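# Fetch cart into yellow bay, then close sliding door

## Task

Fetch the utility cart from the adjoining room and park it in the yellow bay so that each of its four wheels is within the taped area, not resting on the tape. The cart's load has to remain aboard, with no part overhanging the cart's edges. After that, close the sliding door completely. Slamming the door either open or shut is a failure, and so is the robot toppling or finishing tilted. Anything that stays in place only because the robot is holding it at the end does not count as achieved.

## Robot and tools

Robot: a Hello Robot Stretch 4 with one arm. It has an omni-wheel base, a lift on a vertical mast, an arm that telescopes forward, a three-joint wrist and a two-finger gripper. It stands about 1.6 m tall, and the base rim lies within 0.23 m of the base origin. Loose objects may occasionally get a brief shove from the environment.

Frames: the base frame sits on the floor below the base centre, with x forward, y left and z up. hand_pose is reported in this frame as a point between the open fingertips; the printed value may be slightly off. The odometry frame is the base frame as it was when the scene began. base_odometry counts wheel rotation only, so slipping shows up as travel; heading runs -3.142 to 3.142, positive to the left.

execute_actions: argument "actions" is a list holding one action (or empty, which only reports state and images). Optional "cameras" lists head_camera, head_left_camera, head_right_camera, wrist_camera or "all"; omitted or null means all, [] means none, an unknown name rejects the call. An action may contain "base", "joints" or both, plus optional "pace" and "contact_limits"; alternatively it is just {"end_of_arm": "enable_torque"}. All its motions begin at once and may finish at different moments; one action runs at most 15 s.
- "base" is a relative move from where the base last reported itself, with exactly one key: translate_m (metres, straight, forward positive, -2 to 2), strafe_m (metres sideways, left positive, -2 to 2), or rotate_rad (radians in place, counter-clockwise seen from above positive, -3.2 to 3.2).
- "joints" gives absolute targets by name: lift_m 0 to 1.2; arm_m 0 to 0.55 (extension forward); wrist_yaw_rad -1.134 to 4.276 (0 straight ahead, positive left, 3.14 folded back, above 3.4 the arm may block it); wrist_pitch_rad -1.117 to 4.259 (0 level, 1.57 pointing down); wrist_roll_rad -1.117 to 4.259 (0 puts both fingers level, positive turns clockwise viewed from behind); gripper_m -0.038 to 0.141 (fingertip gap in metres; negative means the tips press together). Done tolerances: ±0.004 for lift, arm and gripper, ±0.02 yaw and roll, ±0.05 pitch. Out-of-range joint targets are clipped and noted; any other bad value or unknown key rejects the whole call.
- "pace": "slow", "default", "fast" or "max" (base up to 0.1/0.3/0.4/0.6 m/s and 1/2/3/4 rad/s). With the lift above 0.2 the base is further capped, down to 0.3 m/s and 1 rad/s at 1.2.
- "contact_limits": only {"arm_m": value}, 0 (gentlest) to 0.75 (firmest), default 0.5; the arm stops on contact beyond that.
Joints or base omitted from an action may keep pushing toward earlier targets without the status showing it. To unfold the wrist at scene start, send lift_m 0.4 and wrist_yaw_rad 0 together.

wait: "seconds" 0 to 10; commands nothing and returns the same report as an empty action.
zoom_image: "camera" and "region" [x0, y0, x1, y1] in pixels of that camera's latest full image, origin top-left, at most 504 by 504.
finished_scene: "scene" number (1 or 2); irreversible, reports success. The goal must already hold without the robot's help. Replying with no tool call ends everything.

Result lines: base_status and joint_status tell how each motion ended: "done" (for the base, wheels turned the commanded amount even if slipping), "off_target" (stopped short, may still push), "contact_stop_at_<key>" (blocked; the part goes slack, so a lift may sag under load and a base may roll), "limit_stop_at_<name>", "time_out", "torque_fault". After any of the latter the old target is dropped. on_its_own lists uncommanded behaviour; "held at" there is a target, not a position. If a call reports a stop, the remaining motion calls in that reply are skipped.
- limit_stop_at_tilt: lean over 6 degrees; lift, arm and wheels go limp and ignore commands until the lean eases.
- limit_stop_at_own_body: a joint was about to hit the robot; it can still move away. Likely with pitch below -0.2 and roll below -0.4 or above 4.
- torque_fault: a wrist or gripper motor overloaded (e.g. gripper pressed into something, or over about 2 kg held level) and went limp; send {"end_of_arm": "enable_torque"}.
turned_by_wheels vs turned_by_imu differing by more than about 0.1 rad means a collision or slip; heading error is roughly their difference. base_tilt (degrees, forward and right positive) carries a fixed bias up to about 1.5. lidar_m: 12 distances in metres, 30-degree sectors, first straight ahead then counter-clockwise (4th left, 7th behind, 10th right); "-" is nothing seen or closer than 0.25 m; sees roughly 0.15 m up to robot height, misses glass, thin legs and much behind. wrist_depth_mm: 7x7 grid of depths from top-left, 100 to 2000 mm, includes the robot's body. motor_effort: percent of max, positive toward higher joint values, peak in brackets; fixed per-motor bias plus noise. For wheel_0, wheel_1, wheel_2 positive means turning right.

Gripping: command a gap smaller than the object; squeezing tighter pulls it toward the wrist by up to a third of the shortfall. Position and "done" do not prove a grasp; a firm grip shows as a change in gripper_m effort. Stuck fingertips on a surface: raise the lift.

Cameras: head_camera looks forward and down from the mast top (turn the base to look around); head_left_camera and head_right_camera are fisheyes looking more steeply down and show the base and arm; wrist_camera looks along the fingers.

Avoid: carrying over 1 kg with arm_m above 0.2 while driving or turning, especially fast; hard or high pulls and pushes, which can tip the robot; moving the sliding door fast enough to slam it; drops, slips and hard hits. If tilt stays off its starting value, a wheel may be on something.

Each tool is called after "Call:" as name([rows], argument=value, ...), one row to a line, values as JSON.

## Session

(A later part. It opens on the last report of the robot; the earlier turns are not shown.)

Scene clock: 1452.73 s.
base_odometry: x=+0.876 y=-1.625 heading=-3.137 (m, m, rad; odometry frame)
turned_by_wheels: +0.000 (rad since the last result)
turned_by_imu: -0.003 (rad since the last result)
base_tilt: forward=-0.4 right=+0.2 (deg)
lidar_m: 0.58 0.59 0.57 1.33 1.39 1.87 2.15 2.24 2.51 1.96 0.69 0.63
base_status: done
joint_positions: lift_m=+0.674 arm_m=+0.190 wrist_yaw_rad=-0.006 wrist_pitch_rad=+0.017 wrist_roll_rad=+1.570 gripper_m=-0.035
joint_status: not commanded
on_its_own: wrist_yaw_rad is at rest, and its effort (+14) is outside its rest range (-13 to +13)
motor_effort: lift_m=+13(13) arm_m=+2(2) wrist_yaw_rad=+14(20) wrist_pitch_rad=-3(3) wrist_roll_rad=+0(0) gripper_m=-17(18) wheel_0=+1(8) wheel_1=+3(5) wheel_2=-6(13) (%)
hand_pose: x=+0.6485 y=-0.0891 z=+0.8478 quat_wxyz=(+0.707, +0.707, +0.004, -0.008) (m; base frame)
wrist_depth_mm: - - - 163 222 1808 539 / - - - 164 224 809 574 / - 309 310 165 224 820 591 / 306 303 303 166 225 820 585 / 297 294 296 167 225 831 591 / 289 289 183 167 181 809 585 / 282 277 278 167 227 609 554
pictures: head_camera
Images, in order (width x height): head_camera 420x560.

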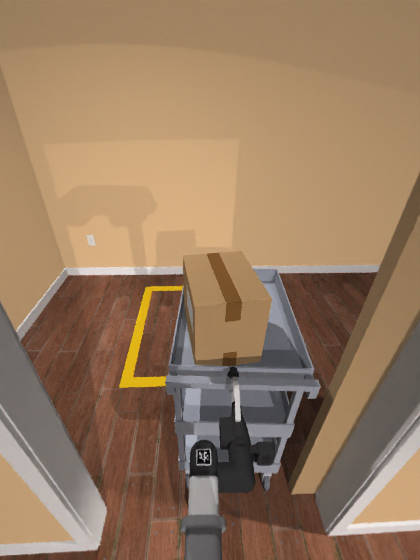

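Call:
execute_actions([
  {"base":{"translate_m":-0.15},"pace":"slow"},
], cameras=[])

Call:
execute_actions([
  {"base":{"strafe_m":0.2},"pace":"slow"},
], cameras=[])

Call:
execute_actions([
  {"base":{"translate_m":-0.5},"pace":"slow"},
], cameras=[])

Call:
execute_actions([
  {"base":{"strafe_m":-0.07},"pace":"slow"},
], cameras=["head_camera"])

Scene clock: 1480.27 s.
base_odometry: x=+1.025 y=-1.624 heading=-3.136 (m, m, rad; odometry frame)
turned_by_wheels: +0.000 (rad since the last result)
turned_by_imu: -0.001 (rad since the last result)
base_tilt: forward=-0.3 right=+0.3 (deg)
lidar_m: 0.55 0.70 0.79 1.34 1.39 1.85 1.99 2.08 2.50 2.36 0.86 0.60
base_status: done
joint_positions: lift_m=+0.674 arm_m=+0.190 wrist_yaw_rad=+0.002 wrist_pitch_rad=+0.017 wrist_roll_rad=+1.570 gripper_m=-0.034
joint_status: not commanded
motor_effort: lift_m=+14(13) arm_m=+2(2) wrist_yaw_rad=-7(15) wrist_pitch_rad=-6(3) wrist_roll_rad=+0(1) gripper_m=-18(23) wheel_0=-2(7) wheel_1=-3(6) wheel_2=+5(7) (%)
hand_pose: x=+0.6491 y=-0.0869 z=+0.8477 quat_wxyz=(+0.707, +0.707, +0.007, -0.005) (m; base frame)
wrist_depth_mm: - - - 160 219 1863 574 / - - - 162 220 809 591 / - 310 306 163 222 809 591 / 303 300 301 164 223 831 591 / 298 294 296 167 226 831 591 / 290 289 183 167 182 798 597 / 282 279 279 167 229 580 549
pictures: none
No camera images: the call's "cameras" was empty. Leave "cameras" out to get every camera's image.

Scene clock: 1483.40 s.
base_odometry: x=+1.026 y=-1.824 heading=-3.137 (m, m, rad; odometry frame)
turned_by_wheels: +0.000 (rad since the last result)
turned_by_imu: -0.004 (rad since the last result)
base_tilt: forward=-0.4 right=+0.2 (deg)
lidar_m: 0.62 0.57 0.81 1.13 1.17 1.59 2.00 2.10 2.71 2.59 0.93 0.54
base_status: done
joint_positions: lift_m=+0.674 arm_m=+0.190 wrist_yaw_rad=-0.001 wrist_pitch_rad=+0.017 wrist_roll_rad=+1.570 gripper_m=-0.034
joint_status: not commanded
motor_effort: lift_m=+13(14) arm_m=+2(2) wrist_yaw_rad=+2(27) wrist_pitch_rad=-3(4) wrist_roll_rad=+0(1) gripper_m=-21(21) wheel_0=-5(13) wheel_1=+1(5) wheel_2=-1(3) (%)
hand_pose: x=+0.6489 y=-0.0878 z=+0.8477 quat_wxyz=(+0.707, +0.707, +0.005, -0.006) (m; base frame)
wrist_depth_mm: - - - 123 178 715 580 / 274 274 273 130 187 707 585 / 278 278 277 138 196 759 591 / 286 283 283 145 208 778 591 / 293 289 289 154 220 1756 580 / 298 297 183 163 182 1983 535 / 307 301 301 167 246 1618 1308
pictures: none
No camera images: the call's "cameras" was empty. Leave "cameras" out to get every camera's image.

Scene clock: 1489.67 s.
base_odometry: x=+1.526 y=-1.821 heading=-3.136 (m, m, rad; odometry frame)
turned_by_wheels: +0.001 (rad since the last result)
turned_by_imu: +0.003 (rad since the last result)
base_tilt: forward=-0.3 right=+0.2 (deg)
lidar_m: 0.60 1.08 1.18 1.12 1.13 1.56 1.47 1.57 2.13 2.59 1.58 0.58
base_status: done
joint_positions: lift_m=+0.674 arm_m=+0.190 wrist_yaw_rad=+0.008 wrist_pitch_rad=+0.017 wrist_roll_rad=+1.570 gripper_m=-0.034
joint_status: not commanded
on_its_own: wrist_yaw_rad is at rest, and its effort (-25) is outside its rest range (-13 to +13)
motor_effort: lift_m=+13(14) arm_m=+2(2) wrist_yaw_rad=-25(26) wrist_pitch_rad=-2(4) wrist_roll_rad=+0(0) gripper_m=-22(20) wheel_0=+3(8) wheel_1=-1(4) wheel_2=+8(12) (%)
hand_pose: x=+0.6497 y=-0.0852 z=+0.8477 quat_wxyz=(+0.707, +0.707, +0.009, -0.003) (m; base frame)
wrist_depth_mm: - - - 144 197 715 569 / - - - 148 204 768 591 / 293 294 290 152 211 809 585 / 291 291 291 156 216 820 585 / 293 291 290 162 224 809 580 / 291 293 290 167 182 - 574 / 293 289 289 168 237 741 634
pictures: none
No camera images: the call's "cameras" was empty. Leave "cameras" out to get every camera's image.

Scene clock: 1491.50 s.
base_odometry: x=+1.526 y=-1.751 heading=-3.136 (m, m, rad; odometry frame)
turned_by_wheels: +0.001 (rad since the last result)
turned_by_imu: +0.001 (rad since the last result)
base_tilt: forward=-0.4 right=+0.3 (deg)
lidar_m: 0.56 1.08 1.25 1.19 1.23 1.55 1.47 1.56 2.12 2.52 1.54 0.59
base_status: done
joint_positions: lift_m=+0.674 arm_m=+0.190 wrist_yaw_rad=+0.005 wrist_pitch_rad=+0.017 wrist_roll_rad=+1.570 gripper_m=-0.035
joint_status: not commanded
on_its_own: wrist_yaw_rad is at rest, and its effort (-16) is outside its rest range (-13 to +13)
motor_effort: lift_m=+13(13) arm_m=+2(2) wrist_yaw_rad=-16(33) wrist_pitch_rad=-3(5) wrist_roll_rad=+0(1) gripper_m=-17(20) wheel_0=+6(15) wheel_1=-2(3) wheel_2=+3(5) (%)
hand_pose: x=+0.6494 y=-0.0860 z=+0.8477 quat_wxyz=(+0.707, +0.707, +0.008, -0.004) (m; base frame)
wrist_depth_mm: - - - 157 214 1808 554 / - - - 160 216 778 585 / 307 304 303 161 220 809 591 / 301 300 297 163 222 842 591 / 294 294 293 165 225 831 580 / 291 289 287 167 182 809 585 / 286 282 282 168 231 1618 544
pictures: head_camera
Images, in order (width x height): head_camera 420x560.

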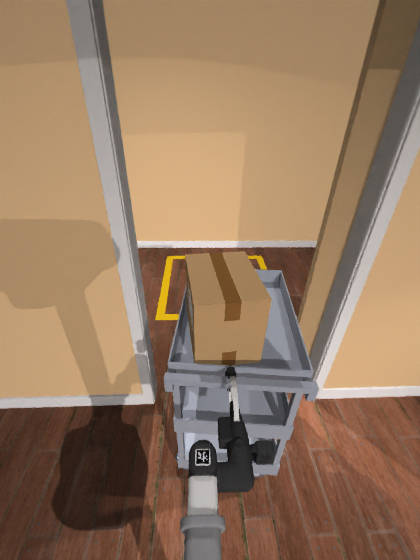

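Call:
execute_actions([
  {"base":{"strafe_m":-0.03},"pace":"slow"},
], cameras=[])

Call:
execute_actions([
  {"base":{"translate_m":0.25},"pace":"slow"},
], cameras=["head_camera"])

Call:
execute_actions([
  {"base":{"translate_m":0.25},"pace":"slow"},
], cameras=["head_camera"])

Scene clock: 1505.30 s.
base_odometry: x=+1.525 y=-1.722 heading=-3.135 (m, m, rad; odometry frame)
turned_by_wheels: +0.000 (rad since the last result)
turned_by_imu: +0.000 (rad since the last result)
base_tilt: forward=-0.4 right=+0.2 (deg)
lidar_m: 0.57 1.11 1.28 1.22 1.26 1.56 1.50 1.56 2.14 2.50 1.59 0.58
base_status: done
joint_positions: lift_m=+0.674 arm_m=+0.190 wrist_yaw_rad=+0.005 wrist_pitch_rad=+0.017 wrist_roll_rad=+1.570 gripper_m=-0.035
joint_status: not commanded
on_its_own: wrist_yaw_rad is at rest, and its effort (-16) is outside its rest range (-13 to +13)
motor_effort: lift_m=+14(13) arm_m=+2(2) wrist_yaw_rad=-16(24) wrist_pitch_rad=-3(2) wrist_roll_rad=-1(0) gripper_m=-18(20) wheel_0=+7(12) wheel_1=-2(3) wheel_2=+1(2) (%)
hand_pose: x=+0.6494 y=-0.0861 z=+0.8477 quat_wxyz=(+0.707, +0.707, +0.008, -0.004) (m; base frame)
wrist_depth_mm: - - - 163 220 1618 559 / - - - 163 222 798 591 / - 310 309 165 224 831 585 / 306 304 303 166 225 842 580 / 297 297 294 167 227 842 585 / 290 290 286 168 182 809 591 / 281 281 281 168 229 627 539
pictures: none
No camera images: the call's "cameras" was empty. Leave "cameras" out to get every camera's image.

Scene clock: 1509.07 s.
base_odometry: x=+1.276 y=-1.723 heading=-3.135 (m, m, rad; odometry frame)
turned_by_wheels: +0.000 (rad since the last result)
turned_by_imu: -0.003 (rad since the last result)
base_tilt: forward=-0.4 right=+0.2 (deg)
lidar_m: 0.58 0.88 1.16 1.21 1.28 1.72 1.75 1.84 2.46 2.47 1.23 0.56
base_status: done
joint_positions: lift_m=+0.674 arm_m=+0.190 wrist_yaw_rad=-0.006 wrist_pitch_rad=+0.017 wrist_roll_rad=+1.570 gripper_m=-0.035
joint_status: not commanded
on_its_own: wrist_yaw_rad is at rest, and its effort (+15) is outside its rest range (-13 to +13)
motor_effort: lift_m=+13(13) arm_m=+2(2) wrist_yaw_rad=+15(19) wrist_pitch_rad=-4(4) wrist_roll_rad=+0(1) gripper_m=-17(14) wheel_0=+0(9) wheel_1=+3(8) wheel_2=-6(12) (%)
hand_pose: x=+0.6485 y=-0.0891 z=+0.8477 quat_wxyz=(+0.707, +0.707, +0.004, -0.008) (m; base frame)
wrist_depth_mm: - - - 149 206 1863 544 / - - - 153 210 768 580 / 300 298 297 156 214 809 580 / 297 296 294 160 217 820 585 / 293 291 291 163 224 820 585 / 293 289 184 167 182 1921 569 / 287 285 286 168 234 1576 530
pictures: head_camera
Images, in order (width x height): head_camera 420x560.

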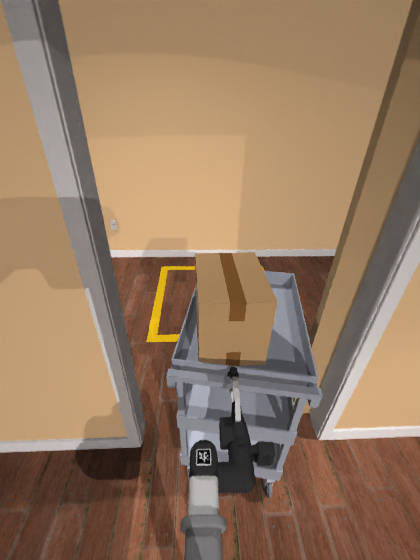

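Scene clock: 1512.83 s.
base_odometry: x=+1.026 y=-1.725 heading=-3.136 (m, m, rad; odometry frame)
turned_by_wheels: +0.000 (rad since the last result)
turned_by_imu: -0.003 (rad since the last result)
base_tilt: forward=-0.4 right=+0.2 (deg)
lidar_m: 0.61 0.63 0.82 1.23 1.27 1.74 1.99 2.10 2.61 2.48 0.85 0.55
base_status: done
joint_positions: lift_m=+0.674 arm_m=+0.190 wrist_yaw_rad=-0.004 wrist_pitch_rad=+0.017 wrist_roll_rad=+1.570 gripper_m=-0.035
joint_status: not commanded
motor_effort: lift_m=+13(13) arm_m=+2(2) wrist_yaw_rad=+11(16) wrist_pitch_rad=-1(4) wrist_roll_rad=-1(1) gripper_m=-17(19) wheel_0=+0(3) wheel_1=+1(8) wheel_2=-6(12) (%)
hand_pose: x=+0.6486 y=-0.0887 z=+0.8477 quat_wxyz=(+0.707, +0.707, +0.004, -0.008) (m; base frame)
wrist_depth_mm: - - - 124 178 707 591 / 274 274 273 130 187 759 585 / 279 277 276 138 198 759 591 / 283 282 282 146 207 798 580 / 291 289 290 154 220 1756 585 / 300 296 183 163 181 1983 535 / 306 300 301 167 248 1576 1336
pictures: head_camera
Images, in order (width x height): head_camera 420x560.

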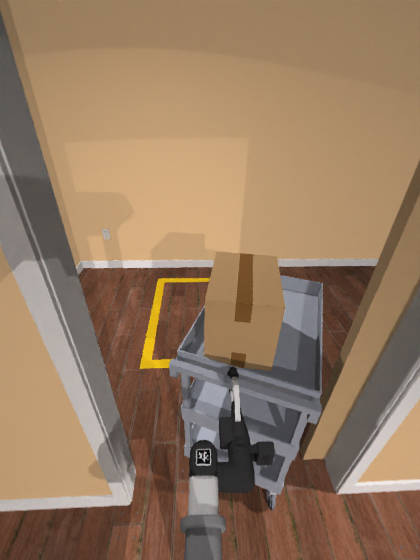

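Call:
execute_actions([
  {"base":{"strafe_m":0.08},"pace":"slow"},
], cameras=[])

Call:
execute_actions([
  {"base":{"translate_m":-0.6},"pace":"slow"},
], cameras=[])

Call:
execute_actions([
  {"base":{"strafe_m":-0.07},"pace":"slow"},
], cameras=[])

Call:
execute_actions([
  {"joints":{"gripper_m":0.07}},
], cameras=[])

Call:
execute_actions([
  {"joints":{"arm_m":0.07}},
], cameras=["head_camera"])

Scene clock: 1526.57 s.
base_odometry: x=+1.026 y=-1.804 heading=-3.136 (m, m, rad; odometry frame)
turned_by_wheels: -0.001 (rad since the last result)
turned_by_imu: -0.003 (rad since the last result)
base_tilt: forward=-0.3 right=+0.3 (deg)
lidar_m: 0.60 0.62 0.79 1.14 1.19 1.61 2.00 2.06 2.69 2.57 0.93 0.55
base_status: done
joint_positions: lift_m=+0.674 arm_m=+0.190 wrist_yaw_rad=-0.004 wrist_pitch_rad=+0.017 wrist_roll_rad=+1.570 gripper_m=-0.034
joint_status: not commanded
motor_effort: lift_m=+13(13) arm_m=+2(2) wrist_yaw_rad=+9(24) wrist_pitch_rad=-2(4) wrist_roll_rad=+0(1) gripper_m=-21(23) wheel_0=-6(12) wheel_1=+2(2) wheel_2=-3(5) (%)
hand_pose: x=+0.6487 y=-0.0885 z=+0.8477 quat_wxyz=(+0.707, +0.707, +0.005, -0.007) (m; base frame)
wrist_depth_mm: - - - 110 165 169 591 / 259 258 258 118 176 715 585 / 270 270 267 125 187 759 580 / 279 278 278 136 202 715 585 / 291 290 289 147 217 1756 554 / 306 304 183 161 182 - 508 / - 310 - 166 256 1576 1366
pictures: none
No camera images: the call's "cameras" was empty. Leave "cameras" out to get every camera's image.

Scene clock: 1533.87 s.
base_odometry: x=+1.626 y=-1.801 heading=-3.136 (m, m, rad; odometry frame)
turned_by_wheels: +0.000 (rad since the last result)
turned_by_imu: +0.003 (rad since the last result)
base_tilt: forward=-0.4 right=+0.2 (deg)
lidar_m: 0.55 1.21 1.21 1.13 1.19 1.45 1.39 1.43 1.98 2.57 1.73 0.61
base_status: done
joint_positions: lift_m=+0.674 arm_m=+0.190 wrist_yaw_rad=+0.006 wrist_pitch_rad=+0.017 wrist_roll_rad=+1.570 gripper_m=-0.034
joint_status: not commanded
on_its_own: wrist_yaw_rad is at rest, and its effort (-19) is outside its rest range (-13 to +13)
motor_effort: lift_m=+13(13) arm_m=+2(2) wrist_yaw_rad=-19(27) wrist_pitch_rad=-6(4) wrist_roll_rad=-1(0) gripper_m=-20(20) wheel_0=+1(9) wheel_1=-1(8) wheel_2=+6(11) (%)
hand_pose: x=+0.6495 y=-0.0857 z=+0.8476 quat_wxyz=(+0.707, +0.707, +0.008, -0.004) (m; base frame)
wrist_depth_mm: - - - 191 255 1921 1336 / - - - 186 249 - 554 / - - - 182 243 842 591 / 329 320 319 177 237 842 580 / 309 304 303 173 232 831 585 / 289 287 286 169 183 820 585 / 276 270 272 166 220 220 585
pictures: none
No camera images: the call's "cameras" was empty. Leave "cameras" out to get every camera's image.

Scene clock: 1535.70 s.
base_odometry: x=+1.626 y=-1.731 heading=-3.135 (m, m, rad; odometry frame)
turned_by_wheels: +0.001 (rad since the last result)
turned_by_imu: +0.001 (rad since the last result)
base_tilt: forward=-0.4 right=+0.1 (deg)
lidar_m: 0.53 1.20 1.25 1.20 1.24 1.46 1.39 1.48 1.98 2.51 1.73 0.62
base_status: done
joint_positions: lift_m=+0.674 arm_m=+0.190 wrist_yaw_rad=+0.005 wrist_pitch_rad=+0.017 wrist_roll_rad=+1.570 gripper_m=-0.035
joint_status: not commanded
on_its_own: wrist_yaw_rad is at rest, and its effort (-16) is outside its rest range (-13 to +13)
motor_effort: lift_m=+13(13) arm_m=+2(2) wrist_yaw_rad=-16(36) wrist_pitch_rad=-4(4) wrist_roll_rad=+0(1) gripper_m=-16(19) wheel_0=+7(14) wheel_1=-1(9) wheel_2=+2(4) (%)
hand_pose: x=+0.6494 y=-0.0860 z=+0.8476 quat_wxyz=(+0.707, +0.707, +0.008, -0.004) (m; base frame)
wrist_depth_mm: 946 931 960 271 277 960 946 / - - - 200 264 1983 1229 / - - - 190 254 1983 569 / - 332 332 182 244 854 585 / 315 309 309 176 234 831 585 / 289 290 283 169 182 809 591 / 272 264 267 164 216 216 585
pictures: none
No camera images: the call's "cameras" was empty. Leave "cameras" out to get every camera's image.

Scene clock: 1537.43 s.
base_odometry: x=+1.626 y=-1.731 heading=-3.136 (m, m, rad; odometry frame)
turned_by_wheels: +0.000 (rad since the last result)
turned_by_imu: -0.001 (rad since the last result)
base_tilt: forward=-0.3 right=+0.2 (deg)
lidar_m: 0.54 1.21 1.26 1.20 1.26 1.44 1.39 1.46 1.98 2.51 1.68 0.64
base_status: not commanded
joint_positions: lift_m=+0.674 arm_m=+0.190 wrist_yaw_rad=+0.000 wrist_pitch_rad=+0.017 wrist_roll_rad=+1.570 gripper_m=+0.070
joint_status: all done
motor_effort: lift_m=+13(13) arm_m=+2(2) wrist_yaw_rad=-3(17) wrist_pitch_rad=-4(4) wrist_roll_rad=-1(0) gripper_m=+1(17) wheel_0=+6(8) wheel_1=-1(1) wheel_2=+0(2) (%)
hand_pose: x=+0.6491 y=-0.0873 z=+0.8478 quat_wxyz=(+0.707, +0.707, +0.006, -0.006) (m; base frame)
wrist_depth_mm: 931 946 917 220 289 904 917 / - - - 210 272 1983 1281 / - - - 200 262 1983 569 / - 343 340 192 252 820 585 / 327 317 319 183 241 820 591 / 300 296 293 177 229 809 585 / 277 276 273 144 222 759 585
pictures: none
No camera images: the call's "cameras" was empty. Leave "cameras" out to get every camera's image.

Scene clock: 1538.80 s.
base_odometry: x=+1.626 y=-1.731 heading=-3.136 (m, m, rad; odometry frame)
turned_by_wheels: +0.000 (rad since the last result)
turned_by_imu: -0.001 (rad since the last result)
base_tilt: forward=-0.4 right=+0.2 (deg)
lidar_m: 0.53 1.17 1.28 1.20 1.25 1.44 1.38 1.48 1.98 2.51 1.69 0.64
base_status: not commanded
joint_positions: lift_m=+0.674 arm_m=+0.071 wrist_yaw_rad=+0.000 wrist_pitch_rad=+0.018 wrist_roll_rad=+1.570 gripper_m=+0.070
joint_status: all done
motor_effort: lift_m=+14(14) arm_m=-6(7) wrist_yaw_rad=-2(9) wrist_pitch_rad=-8(9) wrist_roll_rad=-1(1) gripper_m=-3(1) wheel_0=+3(6) wheel_1=-1(1) wheel_2=+0(0) (%)
hand_pose: x=+0.5304 y=-0.0874 z=+0.8473 quat_wxyz=(+0.707, +0.707, +0.006, -0.006) (m; base frame)
wrist_depth_mm: 1078 1060 1078 397 1060 1042 1060 / - - - 407 424 1863 517 / - - - 387 - 1863 585 / - - 455 368 991 842 580 / - 430 427 353 359 866 597 / - 397 196 338 195 809 591 / 1983 366 373 144 334 741 591
pictures: head_camera
Images, in order (width x height): head_camera 420x560.

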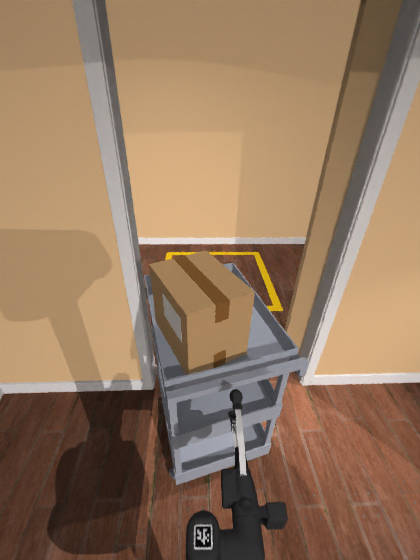

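Call:
execute_actions([
  {"joints":{"arm_m":0.2},"pace":"slow"},
], cameras=["wrist_camera"])

Call:
execute_actions([
  {"joints":{"gripper_m":-0.035}},
], cameras=[])

Call:
execute_actions([
  {"base":{"strafe_m":0.17},"pace":"slow"},
], cameras=["head_camera"])

Scene clock: 1550.03 s.
base_odometry: x=+1.626 y=-1.731 heading=-3.136 (m, m, rad; odometry frame)
turned_by_wheels: +0.000 (rad since the last result)
turned_by_imu: -0.002 (rad since the last result)
base_tilt: forward=-0.4 right=+0.3 (deg)
lidar_m: 0.54 1.20 1.28 1.20 1.25 1.44 1.39 1.47 1.99 2.51 1.71 0.66
base_status: not commanded
joint_positions: lift_m=+0.674 arm_m=+0.199 wrist_yaw_rad=-0.004 wrist_pitch_rad=+0.020 wrist_roll_rad=+1.570 gripper_m=+0.070
joint_status: all done
motor_effort: lift_m=+13(14) arm_m=+9(10) wrist_yaw_rad=+8(10) wrist_pitch_rad=-12(14) wrist_roll_rad=-1(1) gripper_m=-1(3) wheel_0=+3(3) wheel_1=-1(1) wheel_2=-2(2) (%)
hand_pose: x=+0.6575 y=-0.0885 z=+0.8468 quat_wxyz=(+0.707, +0.707, +0.006, -0.008) (m; base frame)
wrist_depth_mm: 917 931 931 293 298 325 325 / - - - 279 283 1983 866 / - - - 211 273 1983 564 / - 349 347 200 259 820 585 / 336 324 324 191 247 842 580 / 307 298 196 185 193 809 585 / 283 279 279 143 229 750 580
pictures: wrist_camera
Images, in order (width x height): wrist_camera 616x392.

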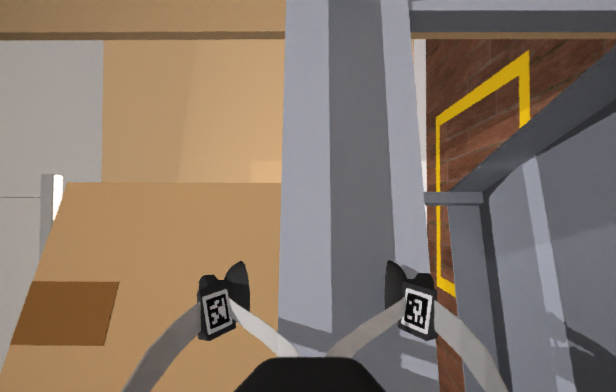

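Scene clock: 1551.77 s.
base_odometry: x=+1.626 y=-1.731 heading=-3.136 (m, m, rad; odometry frame)
turned_by_wheels: +0.000 (rad since the last result)
turned_by_imu: +0.000 (rad since the last result)
base_tilt: forward=-0.3 right=+0.2 (deg)
lidar_m: 0.54 1.17 1.26 1.21 1.25 1.43 1.38 1.48 1.99 2.49 1.73 0.63
base_status: not commanded
joint_positions: lift_m=+0.674 arm_m=+0.199 wrist_yaw_rad=+0.004 wrist_pitch_rad=+0.018 wrist_roll_rad=+1.570 gripper_m=-0.034
joint_status: all done
on_its_own: wrist_yaw_rad is at rest, and its effort (-15) is outside its rest range (-13 to +13)
motor_effort: lift_m=+14(14) arm_m=+3(9) wrist_yaw_rad=-15(15) wrist_pitch_rad=-7(23) wrist_roll_rad=+0(1) gripper_m=-19(22) wheel_0=+1(3) wheel_1=-1(1) wheel_2=+1(2) (%)
hand_pose: x=+0.6592 y=-0.0862 z=+0.8472 quat_wxyz=(+0.707, +0.707, +0.008, -0.005) (m; base frame)
wrist_depth_mm: 917 931 917 273 279 917 917 / - - - 259 262 1983 1182 / - - - 191 253 1983 569 / 1921 332 330 183 243 842 580 / 312 307 307 176 234 831 585 / 289 287 184 169 180 798 585 / 270 264 266 141 216 153 580
pictures: none
No camera images: the call's "cameras" was empty. Leave "cameras" out to get every camera's image.

Scene clock: 1554.60 s.
base_odometry: x=+1.627 y=-1.901 heading=-3.137 (m, m, rad; odometry frame)
turned_by_wheels: -0.001 (rad since the last result)
turned_by_imu: -0.004 (rad since the last result)
base_tilt: forward=-0.5 right=+0.2 (deg)
lidar_m: 0.56 1.20 1.07 1.03 1.09 1.46 1.39 1.43 1.98 2.68 1.70 0.63
base_status: done
joint_positions: lift_m=+0.674 arm_m=+0.199 wrist_yaw_rad=-0.007 wrist_pitch_rad=+0.018 wrist_roll_rad=+1.570 gripper_m=-0.035
joint_status: not commanded
on_its_own: wrist_yaw_rad is at rest, and its effort (+17) is outside its rest range (-13 to +13)
motor_effort: lift_m=+14(14) arm_m=+3(3) wrist_yaw_rad=+17(18) wrist_pitch_rad=-5(11) wrist_roll_rad=+0(0) gripper_m=-17(21) wheel_0=-6(10) wheel_1=+1(6) wheel_2=-3(2) (%)
hand_pose: x=+0.6582 y=-0.0894 z=+0.8472 quat_wxyz=(+0.707, +0.707, +0.004, -0.009) (m; base frame)
wrist_depth_mm: - - - 169 229 1983 1308 / - - - 168 229 1921 574 / - 319 315 168 228 809 580 / 309 307 304 168 228 831 585 / 297 294 296 167 225 820 580 / 286 286 185 167 180 809 574 / 276 274 276 140 226 153 559
pictures: head_camera
Images, in order (width x height): head_camera 420x560.

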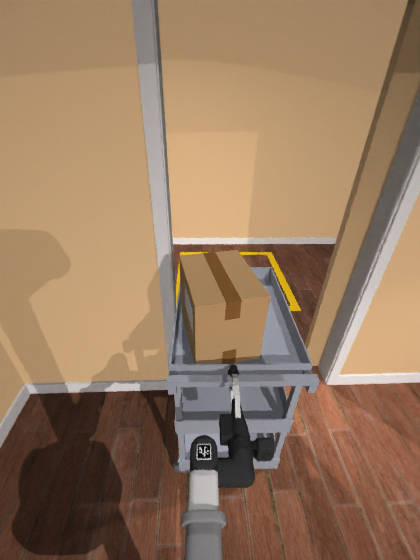

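Call:
execute_actions([
  {"base":{"strafe_m":0.04},"pace":"slow"},
], cameras=[])

Call:
execute_actions([
  {"base":{"translate_m":0.2},"pace":"slow"},
], cameras=["head_camera","head_left_camera"])

Scene clock: 1562.33 s.
base_odometry: x=+1.627 y=-1.941 heading=-3.137 (m, m, rad; odometry frame)
turned_by_wheels: +0.000 (rad since the last result)
turned_by_imu: -0.002 (rad since the last result)
base_tilt: forward=-0.4 right=+0.2 (deg)
lidar_m: 0.59 1.20 1.07 1.00 1.02 1.39 1.40 1.46 1.95 2.73 1.68 0.62
base_status: done
joint_positions: lift_m=+0.674 arm_m=+0.199 wrist_yaw_rad=-0.007 wrist_pitch_rad=+0.018 wrist_roll_rad=+1.570 gripper_m=-0.035
joint_status: not commanded
on_its_own: wrist_yaw_rad is at rest, and its effort (+18) is outside its rest range (-13 to +13)
motor_effort: lift_m=+14(14) arm_m=+3(3) wrist_yaw_rad=+18(23) wrist_pitch_rad=-8(8) wrist_roll_rad=-1(1) gripper_m=-16(17) wheel_0=-4(10) wheel_1=+2(2) wheel_2=-4(4) (%)
hand_pose: x=+0.6582 y=-0.0895 z=+0.8472 quat_wxyz=(+0.707, +0.707, +0.004, -0.009) (m; base frame)
wrist_depth_mm: - - - 160 218 1756 544 / - - - 161 219 798 580 / 309 307 303 162 222 809 585 / 303 300 300 163 223 831 580 / 293 294 293 166 226 842 574 / 289 286 184 167 180 768 580 / 282 278 279 140 229 153 544
pictures: none
No camera images: the call's "cameras" was empty. Leave "cameras" out to get every camera's image.

Scene clock: 1565.60 s.
base_odometry: x=+1.427 y=-1.942 heading=-3.137 (m, m, rad; odometry frame)
turned_by_wheels: +0.000 (rad since the last result)
turned_by_imu: -0.002 (rad since the last result)
base_tilt: forward=-0.4 right=+0.2 (deg)
lidar_m: 0.58 1.00 1.06 1.00 1.04 1.41 1.60 1.62 2.27 2.71 1.42 0.58
base_status: done
joint_positions: lift_m=+0.674 arm_m=+0.199 wrist_yaw_rad=-0.002 wrist_pitch_rad=+0.018 wrist_roll_rad=+1.570 gripper_m=-0.035
joint_status: not commanded
motor_effort: lift_m=+14(14) arm_m=+3(3) wrist_yaw_rad=+4(18) wrist_pitch_rad=-6(8) wrist_roll_rad=-1(0) gripper_m=-15(15) wheel_0=+2(5) wheel_1=+3(2) wheel_2=-5(12) (%)
hand_pose: x=+0.6587 y=-0.0880 z=+0.8472 quat_wxyz=(+0.707, +0.707, +0.006, -0.007) (m; base frame)
wrist_depth_mm: - - - 146 202 750 564 / - - - 149 206 788 580 / 294 294 293 153 211 820 585 / 294 293 291 157 217 798 585 / 291 290 290 161 223 831 580 / 289 286 182 165 179 1808 569 / 290 286 287 140 234 153 521
pictures: head_camera, head_left_camera
Images, in order (width x height): head_camera 420x560, head_left_camera 420x672.

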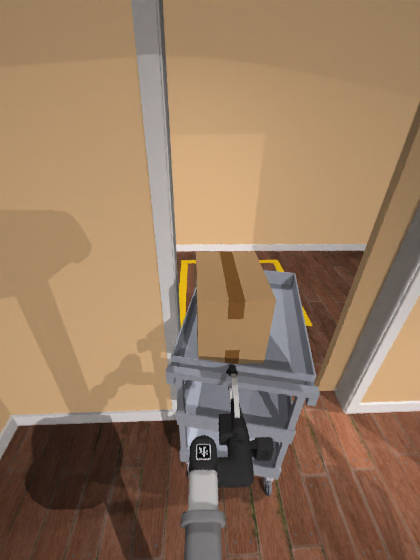

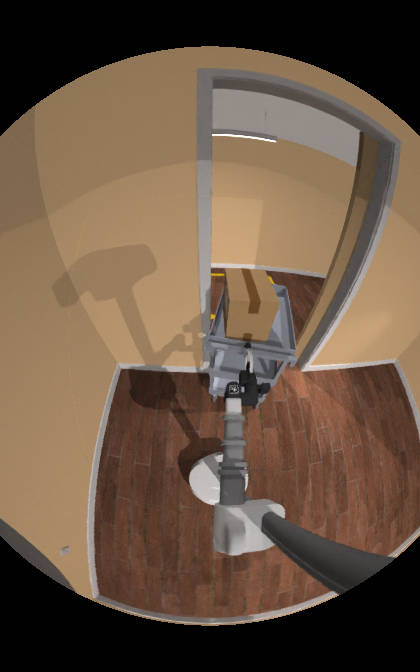

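Now points right; strafe right to straighten (also clears handle from jamb).

Call:
execute_actions([
  {"base":{"strafe_m":-0.1},"pace":"slow"},
], cameras=[])

Call:
execute_actions([
  {"base":{"translate_m":0.2},"pace":"slow"},
], cameras=["head_camera"])

Scene clock: 1571.77 s.
base_odometry: x=+1.426 y=-1.842 heading=-3.137 (m, m, rad; odometry frame)
turned_by_wheels: +0.001 (rad since the last result)
turned_by_imu: +0.000 (rad since the last result)
base_tilt: forward=-0.4 right=+0.2 (deg)
lidar_m: 0.58 0.97 1.18 1.11 1.15 1.56 1.60 1.65 2.27 2.61 1.41 0.60
base_status: done
joint_positions: lift_m=+0.674 arm_m=+0.199 wrist_yaw_rad=+0.006 wrist_pitch_rad=+0.019 wrist_roll_rad=+1.570 gripper_m=-0.034
joint_status: not commanded
on_its_own: wrist_yaw_rad is at rest, and its effort (-20) is outside its rest range (-13 to +13)
motor_effort: lift_m=+14(14) arm_m=+3(3) wrist_yaw_rad=-20(26) wrist_pitch_rad=-9(10) wrist_roll_rad=-2(0) gripper_m=-20(18) wheel_0=+5(12) wheel_1=-1(5) wheel_2=+2(4) (%)
hand_pose: x=+0.6594 y=-0.0856 z=+0.8472 quat_wxyz=(+0.707, +0.707, +0.009, -0.004) (m; base frame)
wrist_depth_mm: - - - 160 219 1983 564 / - - - 162 220 798 591 / - 309 307 163 222 820 580 / 303 300 300 165 224 820 574 / 296 293 294 165 225 842 585 / 289 289 183 167 180 798 585 / 283 279 281 140 229 152 554
pictures: none
No camera images: the call's "cameras" was empty. Leave "cameras" out to get every camera's image.

Scene clock: 1575.07 s.
base_odometry: x=+1.227 y=-1.843 heading=-3.137 (m, m, rad; odometry frame)
turned_by_wheels: +0.000 (rad since the last result)
turned_by_imu: -0.003 (rad since the last result)
base_tilt: forward=-0.3 right=+0.3 (deg)
lidar_m: 0.60 0.75 1.09 1.09 1.14 1.57 1.80 1.86 2.54 2.61 1.15 0.60
base_status: done
joint_positions: lift_m=+0.674 arm_m=+0.200 wrist_yaw_rad=-0.006 wrist_pitch_rad=+0.019 wrist_roll_rad=+1.570 gripper_m=-0.035
joint_status: not commanded
on_its_own: wrist_yaw_rad is at rest, and its effort (+16) is outside its rest range (-13 to +13)
motor_effort: lift_m=+14(14) arm_m=+3(3) wrist_yaw_rad=+16(20) wrist_pitch_rad=-7(9) wrist_roll_rad=-2(1) gripper_m=-17(17) wheel_0=-1(8) wheel_1=+3(5) wheel_2=-6(13) (%)
hand_pose: x=+0.6583 y=-0.0892 z=+0.8471 quat_wxyz=(+0.707, +0.707, +0.004, -0.009) (m; base frame)
wrist_depth_mm: - - - 151 208 1863 549 / - - - 154 212 778 591 / 300 300 298 157 216 809 585 / 298 297 294 160 218 820 580 / 291 291 291 163 224 820 585 / 290 287 182 166 180 778 580 / 286 285 283 140 232 153 539
pictures: head_camera
Images, in order (width x height): head_camera 420x560.

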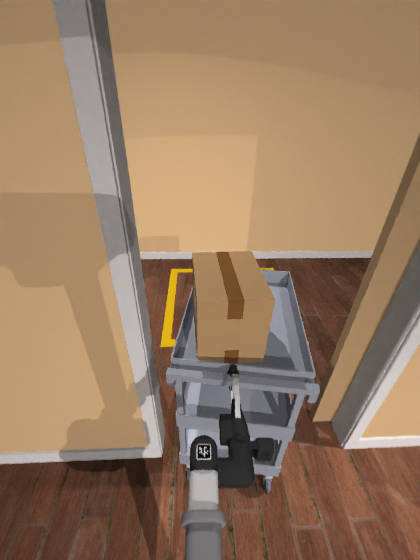

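Call:
execute_actions([
  {"base":{"strafe_m":-0.1},"pace":"slow"},
], cameras=[])

Call:
execute_actions([
  {"base":{"translate_m":0.2},"pace":"slow"},
], cameras=["head_camera"])

Call:
execute_actions([
  {"base":{"translate_m":0.2},"pace":"slow"},
], cameras=["head_camera"])

Scene clock: 1581.67 s.
base_odometry: x=+1.226 y=-1.743 heading=-3.137 (m, m, rad; odometry frame)
turned_by_wheels: +0.000 (rad since the last result)
turned_by_imu: +0.000 (rad since the last result)
base_tilt: forward=-0.4 right=+0.1 (deg)
lidar_m: 0.57 0.82 1.06 1.20 1.23 1.71 1.79 1.87 2.53 2.51 1.16 0.61
base_status: done
joint_positions: lift_m=+0.674 arm_m=+0.200 wrist_yaw_rad=+0.007 wrist_pitch_rad=+0.019 wrist_roll_rad=+1.570 gripper_m=-0.034
joint_status: not commanded
on_its_own: wrist_yaw_rad is at rest, and its effort (-21) is outside its rest range (-13 to +13)
motor_effort: lift_m=+14(14) arm_m=+3(3) wrist_yaw_rad=-21(28) wrist_pitch_rad=-9(7) wrist_roll_rad=-1(1) gripper_m=-19(19) wheel_0=+3(12) wheel_1=-2(6) wheel_2=+4(4) (%)
hand_pose: x=+0.6594 y=-0.0855 z=+0.8471 quat_wxyz=(+0.707, +0.707, +0.009, -0.004) (m; base frame)
wrist_depth_mm: - - - 164 224 1983 1281 / - - - 166 226 809 569 / - 314 310 165 224 820 580 / 306 304 303 166 226 831 574 / 297 297 297 167 226 842 580 / 287 289 183 167 180 809 585 / 282 274 277 140 228 152 549
pictures: none
No camera images: the call's "cameras" was empty. Leave "cameras" out to get every camera's image.

Scene clock: 1584.97 s.
base_odometry: x=+1.026 y=-1.744 heading=-3.137 (m, m, rad; odometry frame)
turned_by_wheels: +0.000 (rad since the last result)
turned_by_imu: -0.003 (rad since the last result)
base_tilt: forward=-0.4 right=+0.2 (deg)
lidar_m: 0.58 0.62 0.79 1.19 1.23 1.69 2.00 2.10 2.57 2.49 0.87 0.61
base_status: done
joint_positions: lift_m=+0.674 arm_m=+0.200 wrist_yaw_rad=-0.006 wrist_pitch_rad=+0.019 wrist_roll_rad=+1.570 gripper_m=-0.035
joint_status: not commanded
on_its_own: wrist_yaw_rad is at rest, and its effort (+15) is outside its rest range (-13 to +13)
motor_effort: lift_m=+14(14) arm_m=+3(3) wrist_yaw_rad=+15(20) wrist_pitch_rad=-7(8) wrist_roll_rad=-1(0) gripper_m=-13(16) wheel_0=+0(6) wheel_1=+2(6) wheel_2=-6(11) (%)
hand_pose: x=+0.6583 y=-0.0891 z=+0.8471 quat_wxyz=(+0.707, +0.707, +0.005, -0.009) (m; base frame)
wrist_depth_mm: - - - 152 209 1808 539 / - - - 155 212 759 585 / 301 300 300 158 216 788 580 / 297 298 296 160 220 831 580 / 293 293 291 163 224 820 591 / 291 287 183 166 180 750 585 / 285 282 283 140 231 152 539
pictures: head_camera
Images, in order (width x height): head_camera 420x560.

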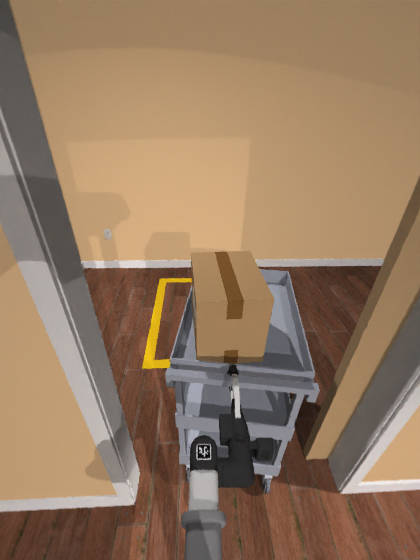

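Scene clock: 1588.23 s.
base_odometry: x=+0.826 y=-1.744 heading=-3.137 (m, m, rad; odometry frame)
turned_by_wheels: +0.000 (rad since the last result)
turned_by_imu: -0.003 (rad since the last result)
base_tilt: forward=-0.3 right=+0.3 (deg)
lidar_m: 0.62 0.45 0.50 1.21 1.27 1.72 2.19 2.30 2.64 1.72 0.76 0.58
base_status: done
joint_positions: lift_m=+0.674 arm_m=+0.200 wrist_yaw_rad=-0.005 wrist_pitch_rad=+0.019 wrist_roll_rad=+1.570 gripper_m=-0.035
joint_status: not commanded
motor_effort: lift_m=+14(14) arm_m=+3(3) wrist_yaw_rad=+12(17) wrist_pitch_rad=-10(9) wrist_roll_rad=-1(1) gripper_m=-17(16) wheel_0=+1(2) wheel_1=+2(6) wheel_2=-6(12) (%)
hand_pose: x=+0.6584 y=-0.0888 z=+0.8471 quat_wxyz=(+0.707, +0.707, +0.005, -0.008) (m; base frame)
wrist_depth_mm: - - - 135 190 732 580 / - - - 139 196 759 585 / 289 285 283 145 204 798 585 / 287 287 287 151 212 809 574 / 290 290 289 157 220 798 580 / 293 290 183 163 180 1983 539 / 294 291 293 140 239 152 1308
pictures: head_camera
Images, in order (width x height): head_camera 420x560.

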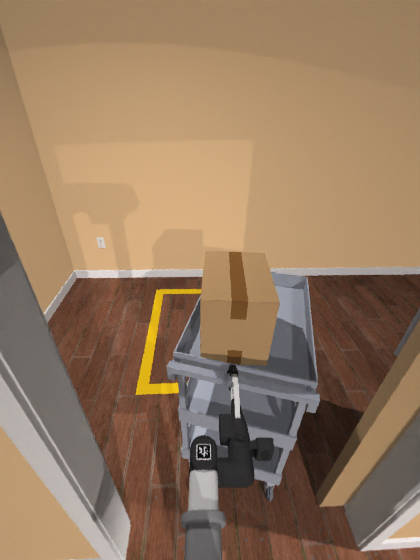

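Call:
execute_actions([
  {"base":{"strafe_m":-0.17},"pace":"slow"},
], cameras=["head_camera"])

Call:
execute_actions([
  {"base":{"translate_m":0.15},"joints":{"arm_m":0.3},"pace":"slow"},
], cameras=["head_camera"])

Scene clock: 1597.50 s.
base_odometry: x=+0.826 y=-1.575 heading=-3.137 (m, m, rad; odometry frame)
turned_by_wheels: +0.000 (rad since the last result)
turned_by_imu: +0.001 (rad since the last result)
base_tilt: forward=-0.4 right=+0.3 (deg)
lidar_m: 0.58 0.64 0.60 1.38 1.42 1.93 2.19 2.28 2.46 1.73 0.61 0.60
base_status: done
joint_positions: lift_m=+0.674 arm_m=+0.200 wrist_yaw_rad=+0.006 wrist_pitch_rad=+0.019 wrist_roll_rad=+1.570 gripper_m=-0.034
joint_status: not commanded
on_its_own: wrist_yaw_rad is at rest, and its effort (-19) is outside its rest range (-13 to +13)
motor_effort: lift_m=+14(14) arm_m=+3(3) wrist_yaw_rad=-19(23) wrist_pitch_rad=-7(11) wrist_roll_rad=-1(2) gripper_m=-20(18) wheel_0=+5(13) wheel_1=-2(6) wheel_2=+3(4) (%)
hand_pose: x=+0.6594 y=-0.0857 z=+0.8470 quat_wxyz=(+0.707, +0.707, +0.009, -0.005) (m; base frame)
wrist_depth_mm: - - - 161 218 1921 544 / - - - 162 221 798 580 / - 310 309 163 222 809 585 / 306 303 301 165 225 831 580 / 296 294 294 165 225 831 585 / 289 289 182 167 179 798 585 / 282 279 279 140 229 151 535
pictures: head_camera
Images, in order (width x height): head_camera 420x560.

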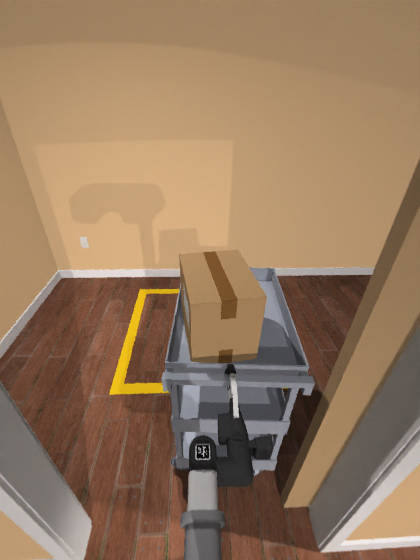

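Scene clock: 1600.30 s.
base_odometry: x=+0.676 y=-1.575 heading=-3.137 (m, m, rad; odometry frame)
turned_by_wheels: +0.000 (rad since the last result)
turned_by_imu: -0.003 (rad since the last result)
base_tilt: forward=-0.3 right=+0.2 (deg)
lidar_m: 0.69 2.07 0.51 0.85 1.46 1.93 2.37 2.42 2.48 1.11 0.52 0.51
base_status: done
joint_positions: lift_m=+0.674 arm_m=+0.299 wrist_yaw_rad=-0.006 wrist_pitch_rad=+0.019 wrist_roll_rad=+1.570 gripper_m=-0.035
joint_status: all done
on_its_own: wrist_yaw_rad is at rest, and its effort (+16) is outside its rest range (-13 to +13)
motor_effort: lift_m=+14(14) arm_m=+7(11) wrist_yaw_rad=+16(21) wrist_pitch_rad=-10(10) wrist_roll_rad=+0(1) gripper_m=-17(20) wheel_0=-1(8) wheel_1=+2(7) wheel_2=-7(12) (%)
hand_pose: x=+0.7576 y=-0.0892 z=+0.8471 quat_wxyz=(+0.707, +0.707, +0.004, -0.009) (m; base frame)
wrist_depth_mm: 1983 1983 1921 143 198 750 564 / 1983 1921 1921 146 204 788 580 / 296 291 291 151 210 798 591 / 294 293 291 155 215 820 580 / 291 291 291 160 221 809 591 / 293 291 183 165 179 1808 569 / 291 289 289 167 234 151 521
pictures: head_camera
Images, in order (width x height): head_camera 420x560.

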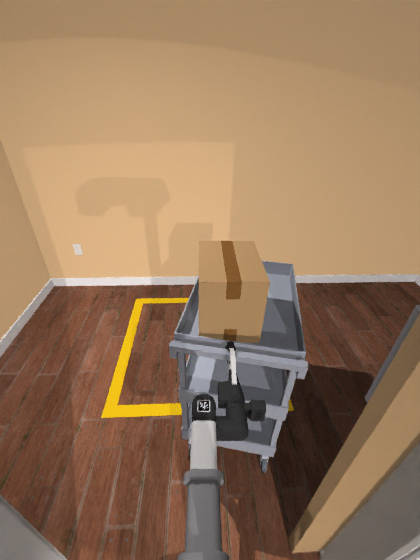

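Call:
execute_actions([
  {"base":{"rotate_rad":-0.15},"pace":"slow"},
], cameras=[])

Call:
execute_actions([
  {"joints":{"arm_m":0.5},"pace":"slow"},
], cameras=["head_camera","head_right_camera"])

Scene clock: 1610.63 s.
base_odometry: x=+0.676 y=-1.575 heading=+2.996 (m, m, rad; odometry frame)
turned_by_wheels: -0.150 (rad since the last result)
turned_by_imu: -0.151 (rad since the last result)
base_tilt: forward=-0.4 right=+0.2 (deg)
lidar_m: 0.67 2.38 0.50 0.54 1.39 1.73 2.35 2.38 2.60 2.30 0.54 0.49
base_status: done
joint_positions: lift_m=+0.674 arm_m=+0.299 wrist_yaw_rad=+0.000 wrist_pitch_rad=+0.019 wrist_roll_rad=+1.570 gripper_m=-0.035
joint_status: not commanded
motor_effort: lift_m=+14(14) arm_m=+4(7) wrist_yaw_rad=-3(42) wrist_pitch_rad=-9(7) wrist_roll_rad=-1(1) gripper_m=-17(20) wheel_0=-1(14) wheel_1=+3(10) wheel_2=+1(13) (%)
hand_pose: x=+0.7586 y=-0.0873 z=+0.8471 quat_wxyz=(+0.707, +0.707, +0.007, -0.007) (m; base frame)
wrist_depth_mm: - - - 180 241 1921 1308 / - - - 177 236 1983 544 / - - 1983 175 235 820 580 / 324 319 317 173 231 831 585 / 309 301 303 170 228 809 574 / 290 291 183 168 179 809 580 / 279 273 276 166 223 152 580
pictures: none
No camera images: the call's "cameras" was empty. Leave "cameras" out to get every camera's image.

Scene clock: 1613.90 s.
base_odometry: x=+0.676 y=-1.575 heading=+2.996 (m, m, rad; odometry frame)
turned_by_wheels: +0.000 (rad since the last result)
turned_by_imu: -0.002 (rad since the last result)
base_tilt: forward=-0.4 right=+0.3 (deg)
lidar_m: 0.88 2.38 0.51 0.55 1.41 1.71 2.35 2.37 2.58 2.32 0.51 0.51
base_status: not commanded
joint_positions: lift_m=+0.674 arm_m=+0.499 wrist_yaw_rad=-0.008 wrist_pitch_rad=+0.018 wrist_roll_rad=+1.570 gripper_m=-0.035
joint_status: all done
on_its_own: wrist_yaw_rad is at rest, and its effort (+19) is outside its rest range (-13 to +13)
motor_effort: lift_m=+14(14) arm_m=+7(9) wrist_yaw_rad=+19(20) wrist_pitch_rad=-8(10) wrist_roll_rad=-2(1) gripper_m=-18(16) wheel_0=+0(1) wheel_1=+2(3) wheel_2=-2(2) (%)
hand_pose: x=+0.9574 y=-0.0896 z=+0.8472 quat_wxyz=(+0.707, +0.707, +0.004, -0.009) (m; base frame)
wrist_depth_mm: 1921 - 1921 165 224 1921 1308 / 1863 1863 1863 166 224 1921 564 / 1863 1863 1863 165 225 798 585 / 312 307 307 167 224 831 585 / 301 298 296 166 227 831 574 / 290 290 183 166 179 809 585 / 283 279 279 166 227 152 569
pictures: head_camera, head_right_camera
Images, in order (width x height): head_camera 420x560, head_right_camera 420x672.

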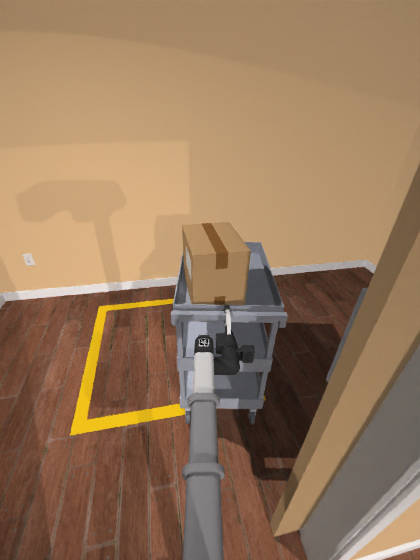

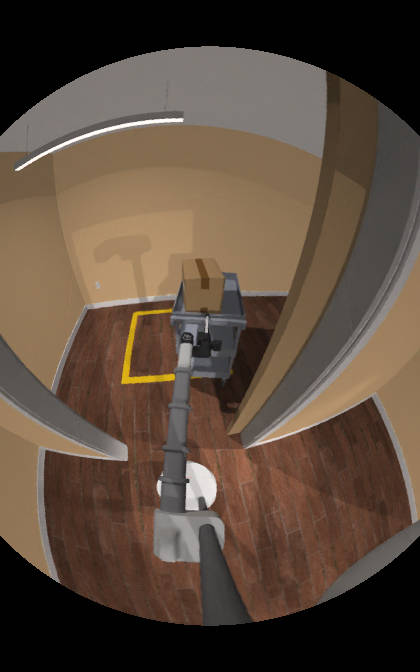

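Call:
execute_actions([
  {"base":{"rotate_rad":0.15},"joints":{"arm_m":0.4},"pace":"slow"},
], cameras=[])

Call:
execute_actions([
  {"base":{"rotate_rad":0.15},"joints":{"arm_m":0.3},"pace":"slow"},
], cameras=[])

Call:
execute_actions([
  {"joints":{"arm_m":0.1},"pace":"slow"},
], cameras=["head_camera","head_right_camera"])

Scene clock: 1632.60 s.
base_odometry: x=+0.676 y=-1.575 heading=-3.137 (m, m, rad; odometry frame)
turned_by_wheels: +0.150 (rad since the last result)
turned_by_imu: +0.149 (rad since the last result)
base_tilt: forward=-0.3 right=+0.3 (deg)
lidar_m: 0.77 2.08 0.51 0.87 1.43 1.96 2.34 2.45 2.43 1.08 0.54 0.51
base_status: done
joint_positions: lift_m=+0.674 arm_m=+0.401 wrist_yaw_rad=+0.006 wrist_pitch_rad=+0.019 wrist_roll_rad=+1.570 gripper_m=-0.034
joint_status: all done
on_its_own: wrist_yaw_rad is at rest, and its effort (-19) is outside its rest range (-13 to +13)
motor_effort: lift_m=+14(14) arm_m=-7(10) wrist_yaw_rad=-19(37) wrist_pitch_rad=-9(7) wrist_roll_rad=-1(1) gripper_m=-17(19) wheel_0=+3(23) wheel_1=+0(14) wheel_2=+4(15) (%)
hand_pose: x=+0.8612 y=-0.0857 z=+0.8471 quat_wxyz=(+0.707, +0.707, +0.009, -0.004) (m; base frame)
wrist_depth_mm: 1863 1863 1808 124 179 707 580 / 274 272 272 130 186 759 580 / 276 277 277 136 196 750 585 / 282 282 282 144 207 788 585 / 290 289 287 153 218 1708 585 / 296 297 183 162 181 1808 530 / 304 298 303 166 246 1576 1308
pictures: none
No camera images: the call's "cameras" was empty. Leave "cameras" out to get every camera's image.

Scene clock: 1634.90 s.
base_odometry: x=+0.676 y=-1.575 heading=-2.986 (m, m, rad; odometry frame)
turned_by_wheels: +0.150 (rad since the last result)
turned_by_imu: +0.149 (rad since the last result)
base_tilt: forward=-0.4 right=+0.2 (deg)
lidar_m: 0.64 0.60 0.51 1.40 1.53 2.29 2.35 2.57 2.35 0.67 0.54 0.60
base_status: done
joint_positions: lift_m=+0.674 arm_m=+0.301 wrist_yaw_rad=+0.007 wrist_pitch_rad=+0.018 wrist_roll_rad=+1.570 gripper_m=-0.034
joint_status: all done
on_its_own: wrist_yaw_rad is at rest, and its effort (-22) is outside its rest range (-13 to +13)
motor_effort: lift_m=+14(14) arm_m=-7(10) wrist_yaw_rad=-22(55) wrist_pitch_rad=-6(11) wrist_roll_rad=+2(1) gripper_m=-19(19) wheel_0=+3(24) wheel_1=+0(15) wheel_2=+3(18) (%)
hand_pose: x=+0.7613 y=-0.0854 z=+0.8473 quat_wxyz=(+0.707, +0.707, +0.009, -0.004) (m; base frame)
wrist_depth_mm: 1808 1756 1708 - 144 143 585 / 242 242 241 - 156 158 585 / 256 257 254 104 172 699 591 / 273 274 271 115 189 654 569 / 294 290 291 129 213 1808 525 / 325 312 183 150 182 1863 1366 / - 1983 - 159 278 345 1281
pictures: none
No camera images: the call's "cameras" was empty. Leave "cameras" out to get every camera's image.

Scene clock: 1638.20 s.
base_odometry: x=+0.676 y=-1.575 heading=-2.986 (m, m, rad; odometry frame)
turned_by_wheels: +0.000 (rad since the last result)
turned_by_imu: -0.001 (rad since the last result)
base_tilt: forward=-0.4 right=+0.2 (deg)
lidar_m: 0.52 0.61 0.51 1.38 1.49 2.28 2.32 2.56 2.37 0.68 0.53 0.47
base_status: not commanded
joint_positions: lift_m=+0.674 arm_m=+0.101 wrist_yaw_rad=+0.007 wrist_pitch_rad=+0.019 wrist_roll_rad=+1.570 gripper_m=-0.034
joint_status: all done
on_its_own: wrist_yaw_rad is at rest, and its effort (-22) is outside its rest range (-13 to +13)
motor_effort: lift_m=+14(14) arm_m=-7(9) wrist_yaw_rad=-22(26) wrist_pitch_rad=-8(9) wrist_roll_rad=+0(0) gripper_m=-19(21) wheel_0=+3(3) wheel_1=+0(0) wheel_2=+3(3) (%)
hand_pose: x=+0.5612 y=-0.0854 z=+0.8471 quat_wxyz=(+0.707, +0.707, +0.009, -0.004) (m; base frame)
wrist_depth_mm: 1983 1983 1983 108 163 167 585 / 263 262 260 116 174 715 574 / 270 268 267 123 186 759 585 / 281 278 277 133 200 715 585 / 293 290 289 146 216 1863 564 / 307 301 297 158 182 1921 525 / - 309 315 148 254 1661 1308
pictures: head_camera, head_right_camera
Images, in order (width x height): head_camera 420x560, head_right_camera 420x672.

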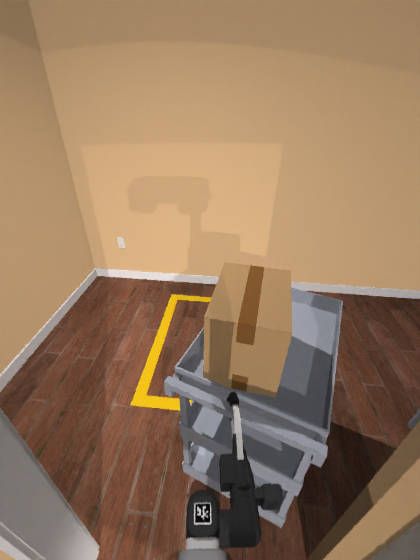

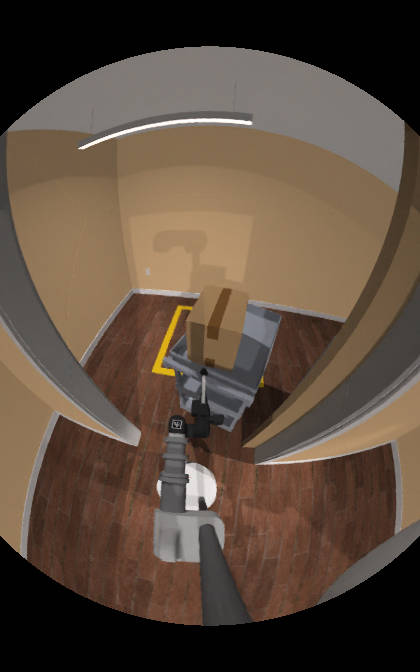

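Call:
execute_actions([
  {"joints":{"gripper_m":0.07}},
], cameras=[])

Call:
execute_actions([
  {"base":{"translate_m":-0.12},"pace":"slow"},
], cameras=[])

Call:
execute_actions([
  {"base":{"rotate_rad":-0.15},"pace":"slow"},
], cameras=["head_camera","head_right_camera"])

Scene clock: 1649.33 s.
base_odometry: x=+0.676 y=-1.575 heading=-2.986 (m, m, rad; odometry frame)
turned_by_wheels: +0.000 (rad since the last result)
turned_by_imu: -0.001 (rad since the last result)
base_tilt: forward=-0.4 right=+0.1 (deg)
lidar_m: 0.55 0.60 0.50 1.38 1.50 2.28 2.35 2.58 2.34 0.68 0.52 0.46
base_status: not commanded
joint_positions: lift_m=+0.674 arm_m=+0.101 wrist_yaw_rad=+0.006 wrist_pitch_rad=+0.018 wrist_roll_rad=+1.570 gripper_m=+0.070
joint_status: all done
on_its_own: wrist_yaw_rad is at rest, and its effort (-18) is outside its rest range (-13 to +13)
motor_effort: lift_m=+14(14) arm_m=-4(7) wrist_yaw_rad=-18(21) wrist_pitch_rad=-5(8) wrist_roll_rad=+0(1) gripper_m=+1(16) wheel_0=+3(3) wheel_1=+0(0) wheel_2=+3(3) (%)
hand_pose: x=+0.5606 y=-0.0858 z=+0.8474 quat_wxyz=(+0.707, +0.707, +0.008, -0.004) (m; base frame)
wrist_depth_mm: 1983 1983 - 114 170 173 585 / 268 267 266 122 180 707 585 / 278 276 277 131 193 759 585 / 287 286 286 143 208 759 585 / 303 298 297 154 224 1983 564 / 320 312 307 168 235 1983 521 / - 322 320 142 264 1708 1366
pictures: none
No camera images: the call's "cameras" was empty. Leave "cameras" out to get every camera's image.

Scene clock: 1651.80 s.
base_odometry: x=+0.794 y=-1.557 heading=-2.987 (m, m, rad; odometry frame)
turned_by_wheels: +0.000 (rad since the last result)
turned_by_imu: -0.001 (rad since the last result)
base_tilt: forward=-0.4 right=+0.3 (deg)
lidar_m: 0.62 0.58 0.57 1.41 1.56 2.26 2.23 2.47 2.36 1.00 0.57 0.56
base_status: done
joint_positions: lift_m=+0.674 arm_m=+0.101 wrist_yaw_rad=+0.000 wrist_pitch_rad=+0.018 wrist_roll_rad=+1.570 gripper_m=+0.070
joint_status: not commanded
motor_effort: lift_m=+15(15) arm_m=-4(4) wrist_yaw_rad=-3(18) wrist_pitch_rad=-8(8) wrist_roll_rad=+0(0) gripper_m=-1(3) wheel_0=-2(4) wheel_1=-4(6) wheel_2=+3(8) (%)
hand_pose: x=+0.5601 y=-0.0874 z=+0.8472 quat_wxyz=(+0.707, +0.707, +0.006, -0.006) (m; base frame)
wrist_depth_mm: - - - 264 267 809 585 / - - - 282 289 866 580 / - 389 389 298 307 891 585 / - 404 404 320 334 842 585 / - 424 427 349 357 759 585 / - 449 197 373 195 1808 554 / - - - 144 442 439 452
pictures: none
No camera images: the call's "cameras" was empty. Leave "cameras" out to get every camera's image.

Scene clock: 1652.87 s.
base_odometry: x=+0.794 y=-1.557 heading=-3.136 (m, m, rad; odometry frame)
turned_by_wheels: -0.149 (rad since the last result)
turned_by_imu: -0.151 (rad since the last result)
base_tilt: forward=-0.4 right=+0.2 (deg)
lidar_m: 0.60 0.70 0.59 1.28 1.44 1.98 2.23 2.32 2.43 1.60 0.57 0.56
base_status: done
joint_positions: lift_m=+0.674 arm_m=+0.101 wrist_yaw_rad=+0.000 wrist_pitch_rad=+0.018 wrist_roll_rad=+1.570 gripper_m=+0.070
joint_status: not commanded
motor_effort: lift_m=+15(15) arm_m=-4(4) wrist_yaw_rad=-3(3) wrist_pitch_rad=-8(7) wrist_roll_rad=-1(0) gripper_m=+0(2) wheel_0=+2(5) wheel_1=+2(5) wheel_2=+3(6) (%)
hand_pose: x=+0.5601 y=-0.0874 z=+0.8472 quat_wxyz=(+0.707, +0.707, +0.006, -0.006) (m; base frame)
wrist_depth_mm: - - - - - 1983 1336 / - - - 559 289 707 530 / - - - 289 291 820 569 / - - 683 306 309 866 597 / - 413 413 320 327 866 585 / - 421 198 332 195 788 580 / - 427 427 144 - 661 585
pictures: head_camera, head_right_camera
Images, in order (width x height): head_camera 420x560, head_right_camera 420x672.

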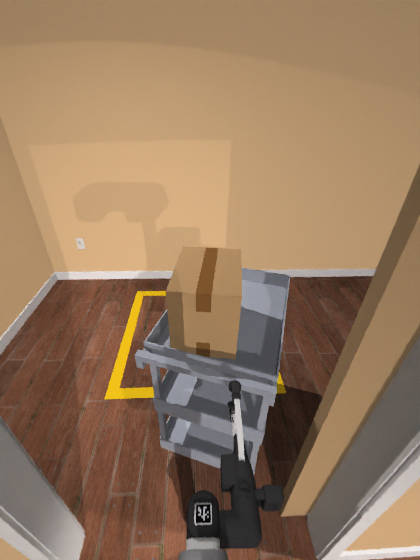

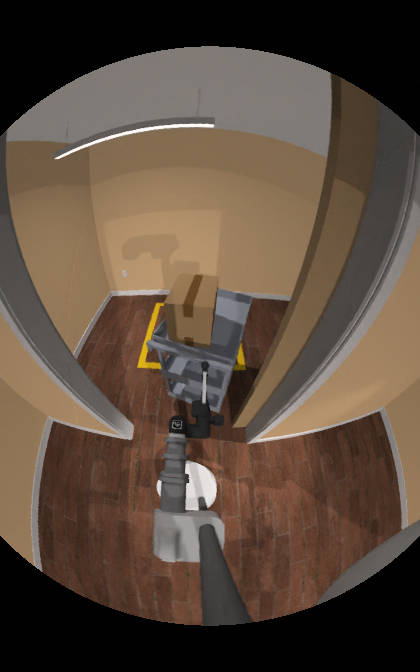

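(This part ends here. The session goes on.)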